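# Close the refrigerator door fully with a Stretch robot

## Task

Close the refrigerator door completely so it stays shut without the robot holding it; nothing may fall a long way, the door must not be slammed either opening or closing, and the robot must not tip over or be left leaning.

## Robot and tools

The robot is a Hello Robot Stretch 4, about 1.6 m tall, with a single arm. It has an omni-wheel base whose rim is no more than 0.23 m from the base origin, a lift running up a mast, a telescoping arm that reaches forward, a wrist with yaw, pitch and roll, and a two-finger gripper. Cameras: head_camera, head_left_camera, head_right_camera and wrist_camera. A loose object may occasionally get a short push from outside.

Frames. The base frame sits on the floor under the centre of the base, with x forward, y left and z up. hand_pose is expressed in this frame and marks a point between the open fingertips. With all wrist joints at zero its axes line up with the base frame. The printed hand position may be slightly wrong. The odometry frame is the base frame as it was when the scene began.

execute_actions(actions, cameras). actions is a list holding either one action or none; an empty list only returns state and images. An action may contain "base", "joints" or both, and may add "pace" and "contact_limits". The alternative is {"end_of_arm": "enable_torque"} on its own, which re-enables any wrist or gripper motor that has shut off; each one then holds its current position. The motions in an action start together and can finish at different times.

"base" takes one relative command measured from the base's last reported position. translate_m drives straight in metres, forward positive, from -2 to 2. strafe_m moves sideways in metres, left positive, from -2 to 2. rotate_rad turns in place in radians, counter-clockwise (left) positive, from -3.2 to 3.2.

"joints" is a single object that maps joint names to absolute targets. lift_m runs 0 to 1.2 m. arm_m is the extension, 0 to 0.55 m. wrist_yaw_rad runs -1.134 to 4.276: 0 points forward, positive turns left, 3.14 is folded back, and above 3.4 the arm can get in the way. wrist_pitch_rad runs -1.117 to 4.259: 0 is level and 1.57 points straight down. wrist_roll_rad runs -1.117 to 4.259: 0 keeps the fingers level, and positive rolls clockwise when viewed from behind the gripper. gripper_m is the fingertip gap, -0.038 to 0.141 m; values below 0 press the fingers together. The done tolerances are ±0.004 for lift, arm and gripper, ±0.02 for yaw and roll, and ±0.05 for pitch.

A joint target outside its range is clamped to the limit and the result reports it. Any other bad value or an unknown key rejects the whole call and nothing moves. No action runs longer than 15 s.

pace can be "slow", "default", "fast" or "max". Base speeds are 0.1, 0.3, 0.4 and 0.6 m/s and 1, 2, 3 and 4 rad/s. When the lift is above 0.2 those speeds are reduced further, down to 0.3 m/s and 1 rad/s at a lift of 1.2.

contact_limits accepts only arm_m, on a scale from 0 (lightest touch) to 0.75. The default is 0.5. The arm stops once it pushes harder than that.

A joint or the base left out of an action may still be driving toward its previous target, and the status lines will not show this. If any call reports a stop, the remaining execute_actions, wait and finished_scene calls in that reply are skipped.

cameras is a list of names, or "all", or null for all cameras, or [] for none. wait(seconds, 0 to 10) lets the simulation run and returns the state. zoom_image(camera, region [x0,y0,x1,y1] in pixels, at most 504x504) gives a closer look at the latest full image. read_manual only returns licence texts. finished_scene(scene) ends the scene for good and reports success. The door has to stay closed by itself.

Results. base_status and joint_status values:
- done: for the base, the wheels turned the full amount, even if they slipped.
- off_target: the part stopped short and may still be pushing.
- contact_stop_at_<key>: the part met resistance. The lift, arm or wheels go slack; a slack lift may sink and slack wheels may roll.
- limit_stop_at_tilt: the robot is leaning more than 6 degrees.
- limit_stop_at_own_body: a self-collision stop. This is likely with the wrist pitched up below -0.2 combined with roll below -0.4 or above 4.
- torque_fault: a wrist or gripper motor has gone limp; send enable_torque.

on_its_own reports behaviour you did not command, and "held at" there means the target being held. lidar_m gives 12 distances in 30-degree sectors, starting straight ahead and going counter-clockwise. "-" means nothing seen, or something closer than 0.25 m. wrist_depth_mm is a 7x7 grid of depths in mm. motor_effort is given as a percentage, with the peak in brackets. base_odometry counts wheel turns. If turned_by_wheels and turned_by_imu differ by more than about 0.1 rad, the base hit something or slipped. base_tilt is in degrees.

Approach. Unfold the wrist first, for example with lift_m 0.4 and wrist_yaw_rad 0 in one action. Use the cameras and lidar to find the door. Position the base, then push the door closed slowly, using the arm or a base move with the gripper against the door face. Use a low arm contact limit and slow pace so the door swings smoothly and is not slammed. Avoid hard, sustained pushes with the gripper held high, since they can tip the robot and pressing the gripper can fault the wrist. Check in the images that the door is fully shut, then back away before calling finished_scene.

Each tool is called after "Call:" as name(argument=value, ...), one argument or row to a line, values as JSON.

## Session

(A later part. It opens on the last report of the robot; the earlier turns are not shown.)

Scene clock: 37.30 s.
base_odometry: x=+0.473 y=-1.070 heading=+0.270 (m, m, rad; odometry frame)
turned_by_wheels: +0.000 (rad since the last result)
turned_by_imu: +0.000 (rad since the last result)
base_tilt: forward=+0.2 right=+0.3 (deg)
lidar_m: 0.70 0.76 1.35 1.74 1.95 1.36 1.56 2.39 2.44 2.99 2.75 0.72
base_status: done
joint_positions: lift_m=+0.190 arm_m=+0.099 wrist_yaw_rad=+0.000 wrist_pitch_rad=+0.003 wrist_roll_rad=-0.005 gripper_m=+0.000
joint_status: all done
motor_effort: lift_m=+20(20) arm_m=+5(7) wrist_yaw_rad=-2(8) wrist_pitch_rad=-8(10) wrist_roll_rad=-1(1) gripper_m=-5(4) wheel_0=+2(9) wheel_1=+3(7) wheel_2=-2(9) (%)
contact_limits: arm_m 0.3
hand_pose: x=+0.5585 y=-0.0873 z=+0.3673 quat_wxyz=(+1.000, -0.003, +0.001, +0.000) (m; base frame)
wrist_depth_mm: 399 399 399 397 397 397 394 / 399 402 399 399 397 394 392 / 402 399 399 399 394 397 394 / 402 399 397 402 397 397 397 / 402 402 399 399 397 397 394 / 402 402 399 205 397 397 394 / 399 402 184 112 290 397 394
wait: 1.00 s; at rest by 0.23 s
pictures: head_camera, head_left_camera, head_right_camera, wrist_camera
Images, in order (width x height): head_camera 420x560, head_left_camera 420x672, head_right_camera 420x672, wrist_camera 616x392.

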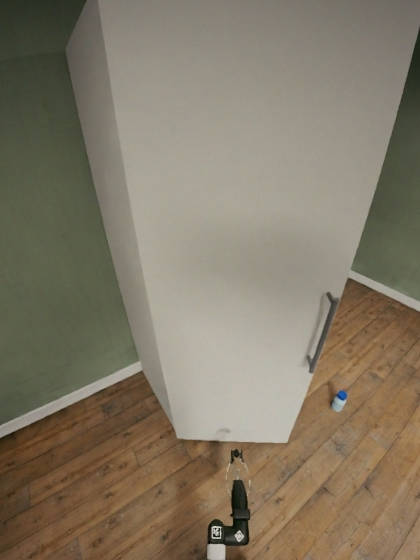

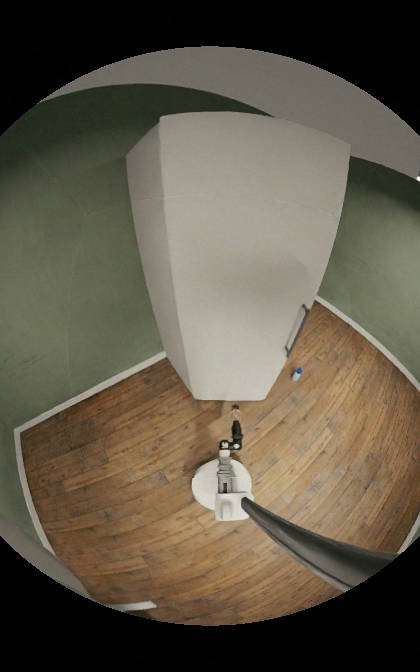

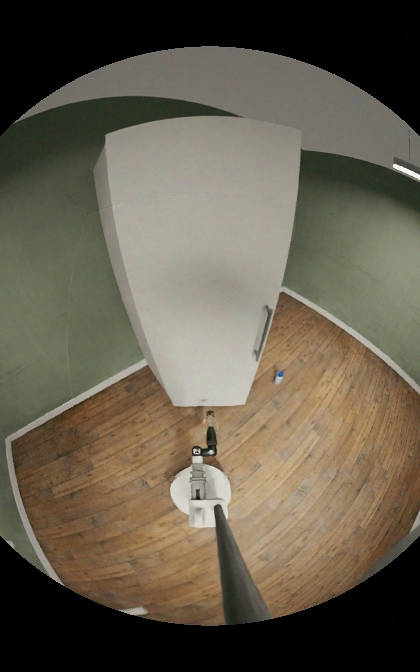

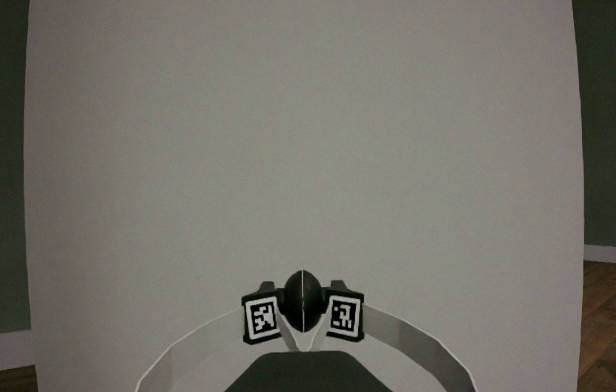

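Call:
wait(
  seconds=6,
)

Scene clock: 43.37 s.
base_odometry: x=+0.473 y=-1.070 heading=+0.270 (m, m, rad; odometry frame)
turned_by_wheels: +0.000 (rad since the last result)
turned_by_imu: -0.002 (rad since the last result)
base_tilt: forward=+0.1 right=+0.3 (deg)
lidar_m: 0.71 0.73 1.35 1.72 1.96 1.36 1.56 2.37 2.44 2.97 2.76 0.75
base_status: done
joint_positions: lift_m=+0.190 arm_m=+0.099 wrist_yaw_rad=+0.000 wrist_pitch_rad=+0.003 wrist_roll_rad=-0.005 gripper_m=+0.000
joint_status: all done
motor_effort: lift_m=+20(20) arm_m=+4(7) wrist_yaw_rad=-2(8) wrist_pitch_rad=-8(10) wrist_roll_rad=+0(1) gripper_m=-5(4) wheel_0=+2(9) wheel_1=+3(7) wheel_2=-2(9) (%)
contact_limits: arm_m 0.3
hand_pose: x=+0.5585 y=-0.0873 z=+0.3673 quat_wxyz=(+1.000, -0.003, +0.001, +0.000) (m; base frame)
wrist_depth_mm: 404 404 404 407 410 410 415 / 402 404 404 407 413 415 418 / 404 404 407 410 413 415 418 / 404 407 407 410 413 415 418 / 404 410 407 413 410 413 418 / 404 404 407 205 413 418 415 / 407 407 183 113 298 415 415
wait: 6.00 s; at rest by 0.20 s
pictures: head_camera, head_left_camera, head_right_camera, wrist_camera
Images, in order (width x height): head_camera 420x560, head_left_camera 420x672, head_right_camera 420x672, wrist_camera 616x392.

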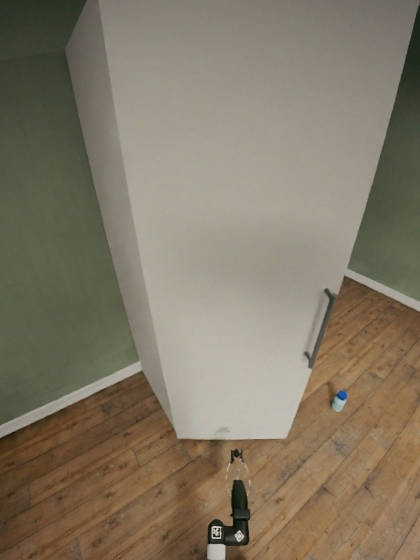

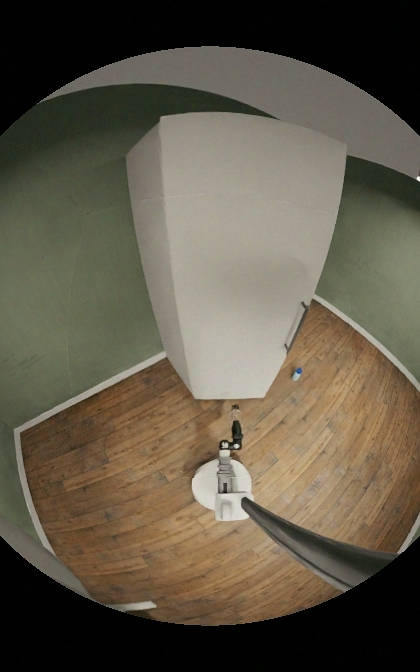

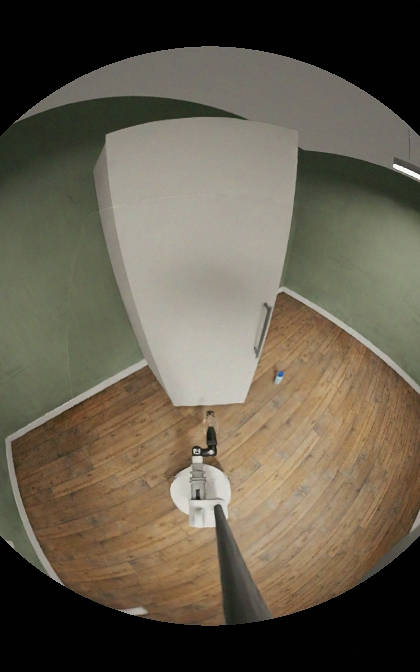

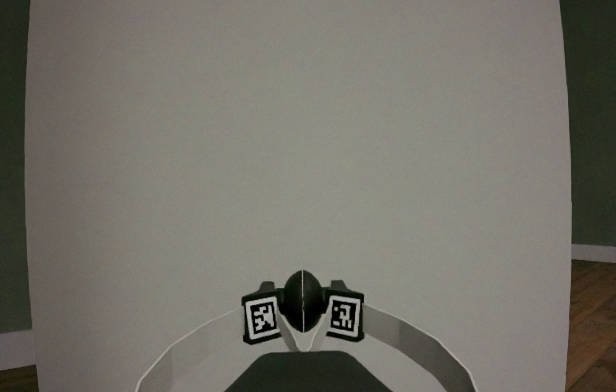

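Call:
execute_actions(
  actions=[
    {"joints": {"arm_m": 0.23}, "pace": "fast", "contact_limits": {"arm_m": 0.2}},
  ],
  cameras=["head_camera"],
)

Call:
zoom_image(
  camera="head_camera",
  region=[160, 380, 320, 540],
)

Scene clock: 44.93 s.
base_odometry: x=+0.473 y=-1.070 heading=+0.270 (m, m, rad; odometry frame)
turned_by_wheels: +0.000 (rad since the last result)
turned_by_imu: +0.000 (rad since the last result)
base_tilt: forward=+0.2 right=+0.3 (deg)
lidar_m: 0.71 0.74 1.36 1.73 1.96 1.37 1.54 2.37 2.47 2.97 2.77 0.75
base_status: not commanded
joint_positions: lift_m=+0.190 arm_m=+0.229 wrist_yaw_rad=+0.000 wrist_pitch_rad=+0.002 wrist_roll_rad=-0.005 gripper_m=+0.000
joint_status: all done
motor_effort: lift_m=+20(20) arm_m=+5(5) wrist_yaw_rad=-2(2) wrist_pitch_rad=-7(8) wrist_roll_rad=+0(1) gripper_m=-5(5) wheel_0=+2(2) wheel_1=+3(3) wheel_2=-2(2) (%)
contact_limits: arm_m 0.2
hand_pose: x=+0.6886 y=-0.0874 z=+0.3674 quat_wxyz=(+1.000, -0.003, +0.001, +0.000) (m; base frame)
wrist_depth_mm: 274 276 278 279 281 283 283 / 276 277 278 279 281 283 283 / 276 278 278 281 282 283 285 / 277 278 279 281 282 283 285 / 276 277 278 281 282 283 285 / 277 278 279 205 283 283 285 / 277 278 183 113 231 285 286
pictures: head_camera
Images, in order (width x height): head_camera 420x560.

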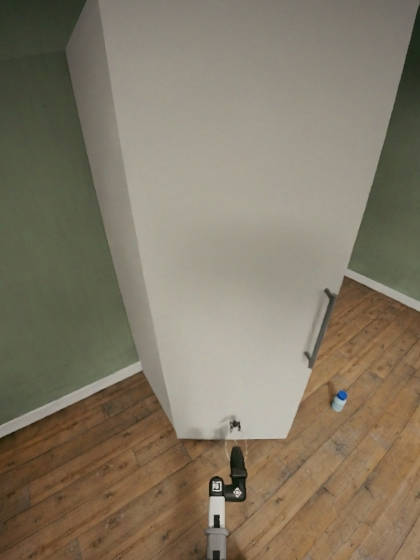

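Region (160, 380, 320, 540) of head_camera's 420x560 image, scaled by 3.150, with more detail than that image has.

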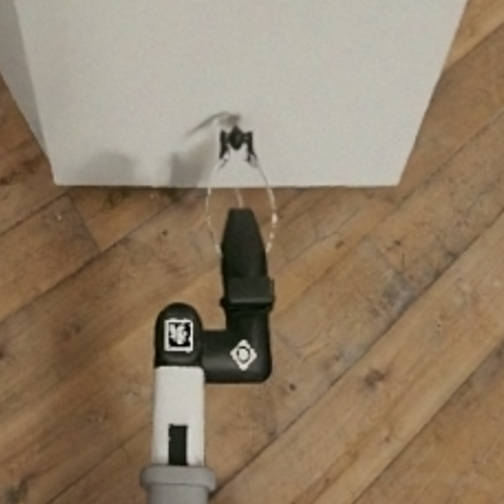

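Call:
execute_actions(
  actions=[
    {"base": {"translate_m": 0.13}, "pace": "slow"},
  ],
  cameras=["head_camera"],
)

Call:
execute_actions(
  actions=[],
  cameras=[],
)

Scene clock: 48.13 s.
base_odometry: x=+0.598 y=-1.035 heading=+0.271 (m, m, rad; odometry frame)
turned_by_wheels: +0.000 (rad since the last result)
turned_by_imu: -0.001 (rad since the last result)
base_tilt: forward=+0.1 right=+0.2 (deg)
lidar_m: 0.64 0.63 1.26 1.61 2.00 1.50 1.67 2.49 2.57 2.91 2.68 0.92
base_status: done
joint_positions: lift_m=+0.190 arm_m=+0.229 wrist_yaw_rad=+0.000 wrist_pitch_rad=+0.002 wrist_roll_rad=-0.005 gripper_m=+0.000
joint_status: not commanded
motor_effort: lift_m=+20(20) arm_m=+4(5) wrist_yaw_rad=-1(18) wrist_pitch_rad=-6(6) wrist_roll_rad=-1(1) gripper_m=-6(5) wheel_0=+2(13) wheel_1=+3(4) wheel_2=-2(10) (%)
hand_pose: x=+0.6885 y=-0.0875 z=+0.3675 quat_wxyz=(+1.000, -0.003, +0.001, +0.000) (m; base frame)
wrist_depth_mm: 246 274 317 373 449 1808 - / 245 274 317 373 442 1756 - / 245 276 317 370 442 1756 - / 244 274 315 370 442 1756 - / 245 274 317 368 445 1756 - / 243 274 296 204 433 1281 1255 / 244 266 183 112 294 878 904
pictures: head_camera
Images, in order (width x height): head_camera 420x560.

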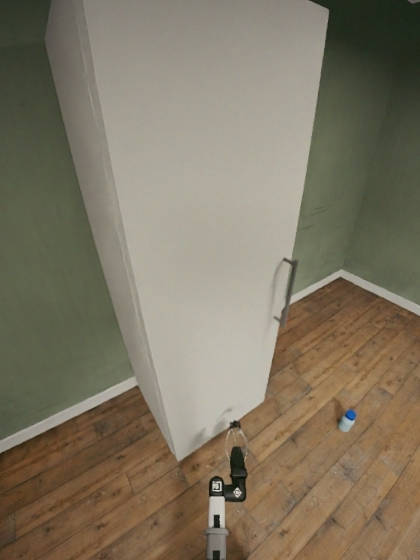

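Scene clock: 48.13 s.
base_odometry: x=+0.598 y=-1.035 heading=+0.271 (m, m, rad; odometry frame)
turned_by_wheels: +0.000 (rad since the last result)
turned_by_imu: -0.001 (rad since the last result)
base_tilt: forward=+0.1 right=+0.2 (deg)
lidar_m: 0.64 0.63 1.26 1.61 2.00 1.50 1.67 2.49 2.57 2.91 2.68 0.92
base_status: done
joint_positions: lift_m=+0.190 arm_m=+0.229 wrist_yaw_rad=+0.000 wrist_pitch_rad=+0.002 wrist_roll_rad=-0.005 gripper_m=+0.000
joint_status: not commanded
motor_effort: lift_m=+20(20) arm_m=+4(5) wrist_yaw_rad=-1(18) wrist_pitch_rad=-6(6) wrist_roll_rad=-1(1) gripper_m=-6(5) wheel_0=+2(13) wheel_1=+3(4) wheel_2=-2(10) (%)
hand_pose: x=+0.6885 y=-0.0875 z=+0.3675 quat_wxyz=(+1.000, -0.003, +0.001, +0.000) (m; base frame)
wrist_depth_mm: 246 274 317 373 449 1808 - / 245 274 317 373 442 1756 - / 245 276 317 370 442 1756 - / 244 274 315 370 442 1756 - / 245 274 317 368 445 1756 - / 243 274 296 204 433 1281 1255 / 244 266 183 112 294 878 904
pictures: none
No camera images: the call's "cameras" was empty. Leave "cameras" out to get every camera's image.

Call:
wait(
  seconds=2,
)

Scene clock: 50.17 s.
base_odometry: x=+0.598 y=-1.035 heading=+0.271 (m, m, rad; odometry frame)
turned_by_wheels: +0.000 (rad since the last result)
turned_by_imu: -0.001 (rad since the last result)
base_tilt: forward=+0.1 right=+0.2 (deg)
lidar_m: 0.65 0.61 1.23 1.61 2.03 1.50 1.70 2.50 2.55 2.92 2.70 0.95
base_status: done
joint_positions: lift_m=+0.190 arm_m=+0.229 wrist_yaw_rad=+0.000 wrist_pitch_rad=+0.002 wrist_roll_rad=-0.005 gripper_m=+0.000
joint_status: not commanded
motor_effort: lift_m=+20(20) arm_m=+5(5) wrist_yaw_rad=-1(18) wrist_pitch_rad=-6(6) wrist_roll_rad=+2(1) gripper_m=-5(5) wheel_0=+2(13) wheel_1=+2(4) wheel_2=-2(10) (%)
hand_pose: x=+0.6885 y=-0.0875 z=+0.3675 quat_wxyz=(+1.000, -0.003, +0.001, +0.000) (m; base frame)
wrist_depth_mm: 246 274 317 373 449 1756 - / 245 276 315 370 445 1708 - / 246 276 315 368 445 1756 - / 245 276 317 370 442 1756 - / 244 274 317 370 445 1708 - / 245 274 296 205 433 1281 1255 / 244 266 183 113 294 878 904
wait: 2.00 s; at rest by 0.23 s
pictures: head_camera, head_left_camera, head_right_camera, wrist_camera
Images, in order (width x height): head_camera 420x560, head_left_camera 420x672, head_right_camera 420x672, wrist_camera 616x392.

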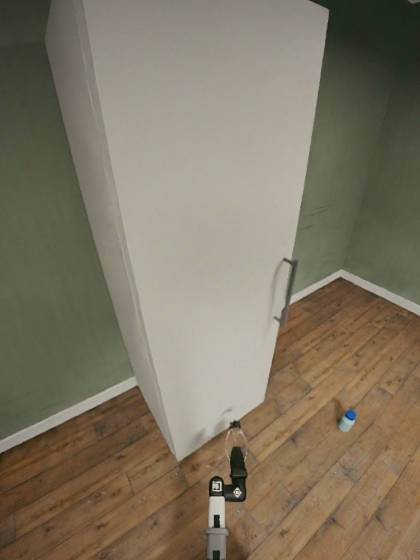

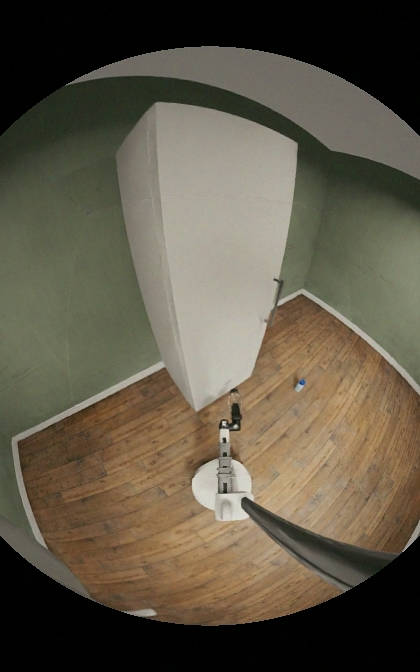

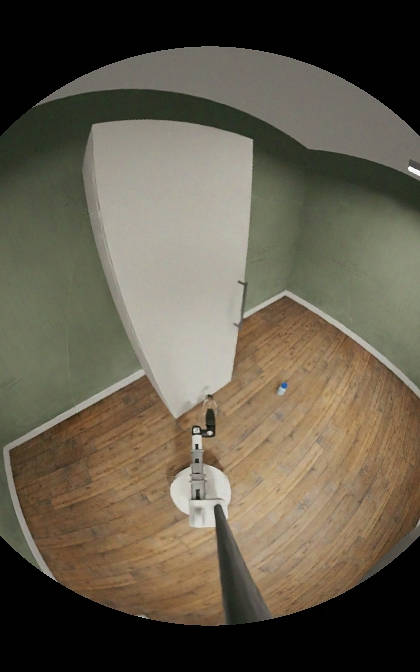

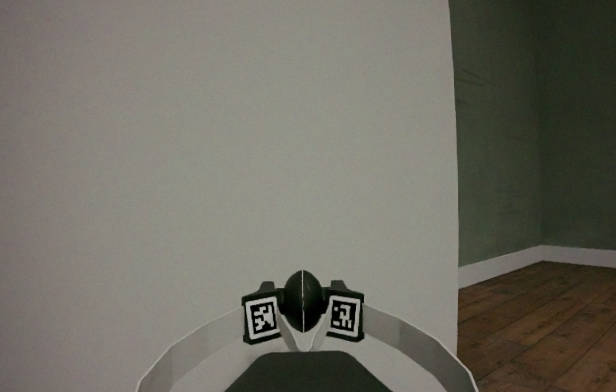

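Call:
zoom_image(
  camera="head_camera",
  region=[150, 360, 310, 480],
)

Call:
zoom_image(
  camera="head_camera",
  region=[30, 0, 350, 120],
)

Region (150, 360, 310, 480) of head_camera's 420x560 image, scaled by 3.150, with more detail than that image has; it fills the top 378 rows of this view, and the rest is white.

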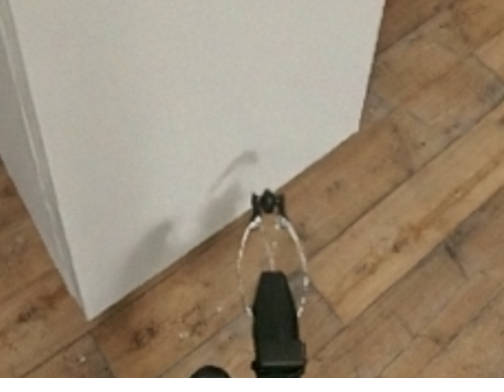

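Region (30, 0, 350, 120) of head_camera's 420x560 image, scaled by 1.575, with more detail than that image has; it fills the top 189 rows of this view, and the rest is white.

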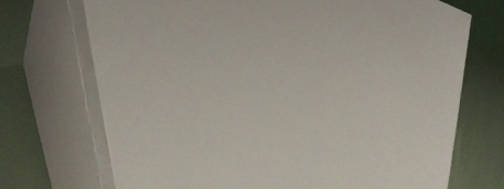

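Call:
execute_actions(
  actions=[
    {"joints": {"arm_m": 0.37}, "pace": "slow", "contact_limits": {"arm_m": 0.08}},
  ],
  cameras=["head_camera", "wrist_camera"],
)

Scene clock: 53.00 s.
base_odometry: x=+0.598 y=-1.035 heading=+0.270 (m, m, rad; odometry frame)
turned_by_wheels: -0.001 (rad since the last result)
turned_by_imu: -0.002 (rad since the last result)
base_tilt: forward=+0.1 right=+0.2 (deg)
lidar_m: 0.67 0.61 1.25 1.58 2.02 1.48 1.64 2.47 2.55 2.91 2.69 0.93
base_status: not commanded
joint_positions: lift_m=+0.190 arm_m=+0.359 wrist_yaw_rad=-0.012 wrist_pitch_rad=+0.002 wrist_roll_rad=-0.005 gripper_m=+0.000
joint_status: arm_m contact_stop (moved +0.130 of +0.141)
on_its_own: arm_m is slack since a contact_stop (your +0.370 is given up); wrist_yaw_rad is at rest, and its effort (+33) is outside its rest range (-13 to +13)
motor_effort: lift_m=+20(20) arm_m=+0(10) wrist_yaw_rad=+33(32) wrist_pitch_rad=-7(7) wrist_roll_rad=+0(1) gripper_m=-4(5) wheel_0=-1(2) wheel_1=+1(2) wheel_2=-10(10) (%)
contact_limits: arm_m 0.08
hand_pose: x=+0.8178 y=-0.0909 z=+0.3673 quat_wxyz=(+1.000, -0.003, +0.001, -0.006) (m; base frame)
wrist_depth_mm: 162 181 211 248 301 392 1921 / 161 181 210 248 300 387 1921 / 161 181 211 248 298 384 1983 / 161 182 211 247 297 384 1983 / 161 181 210 247 298 384 1921 / 160 180 200 204 273 387 1229 / 161 176 173 113 286 387 891
pictures: head_camera, wrist_camera
Images, in order (width x height): head_camera 420x560, wrist_camera 616x392.

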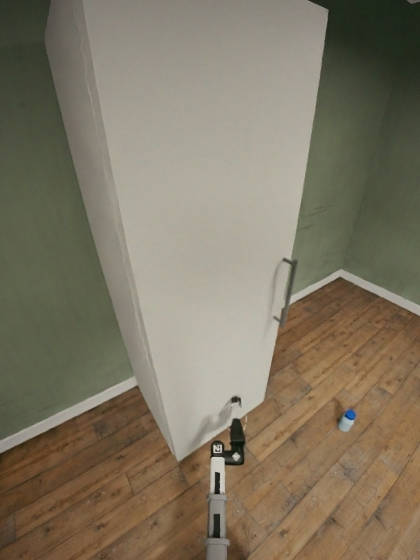

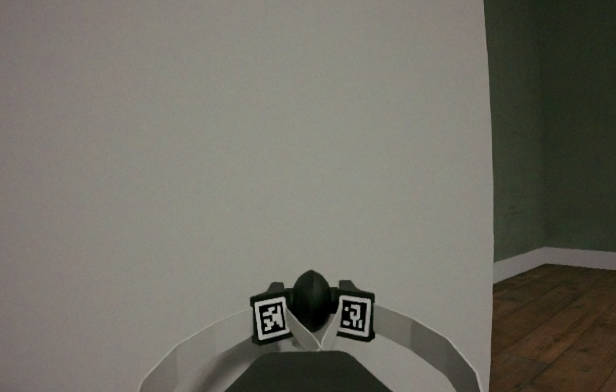

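The door did not give under the push, so it's fully shut. I'll back the gripper off.

Call:
execute_actions(
  actions=[
    {"joints": {"arm_m": 0.31}, "pace": "max"},
  ],
  cameras=["head_camera"],
)

Scene clock: 53.87 s.
base_odometry: x=+0.598 y=-1.035 heading=+0.270 (m, m, rad; odometry frame)
turned_by_wheels: +0.001 (rad since the last result)
turned_by_imu: +0.001 (rad since the last result)
base_tilt: forward=+0.2 right=+0.5 (deg)
lidar_m: 0.64 0.64 1.25 1.61 2.02 1.50 1.69 2.48 2.54 2.93 2.69 0.94
base_status: not commanded
joint_positions: lift_m=+0.190 arm_m=+0.311 wrist_yaw_rad=+0.000 wrist_pitch_rad=+0.003 wrist_roll_rad=-0.005 gripper_m=+0.000
joint_status: all done
motor_effort: lift_m=+20(20) arm_m=-5(5) wrist_yaw_rad=+0(33) wrist_pitch_rad=-7(9) wrist_roll_rad=-1(0) gripper_m=-5(6) wheel_0=+0(3) wheel_1=+0(1) wheel_2=-1(10) (%)
hand_pose: x=+0.7702 y=-0.0875 z=+0.3673 quat_wxyz=(+1.000, -0.003, +0.001, +0.000) (m; base frame)
wrist_depth_mm: 191 213 246 290 349 1661 - / 191 213 246 289 349 1576 1983 / 190 215 247 289 345 1618 1983 / 190 214 247 287 345 436 1921 / 190 213 245 287 345 436 1983 / 190 213 230 205 336 439 1255 / 191 207 183 112 249 820 904
pictures: head_camera
Images, in order (width x height): head_camera 420x560.

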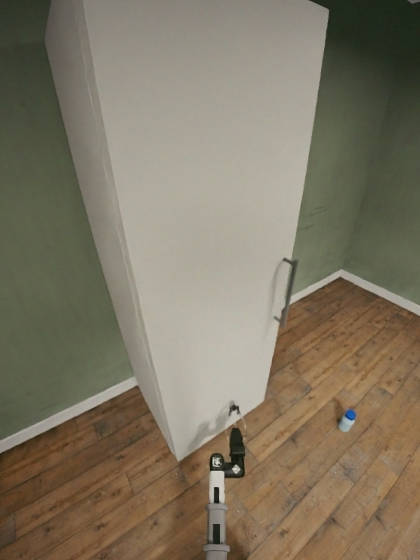

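Call:
finished_scene(
  scene=1,
)

The scene is finished: the task was done.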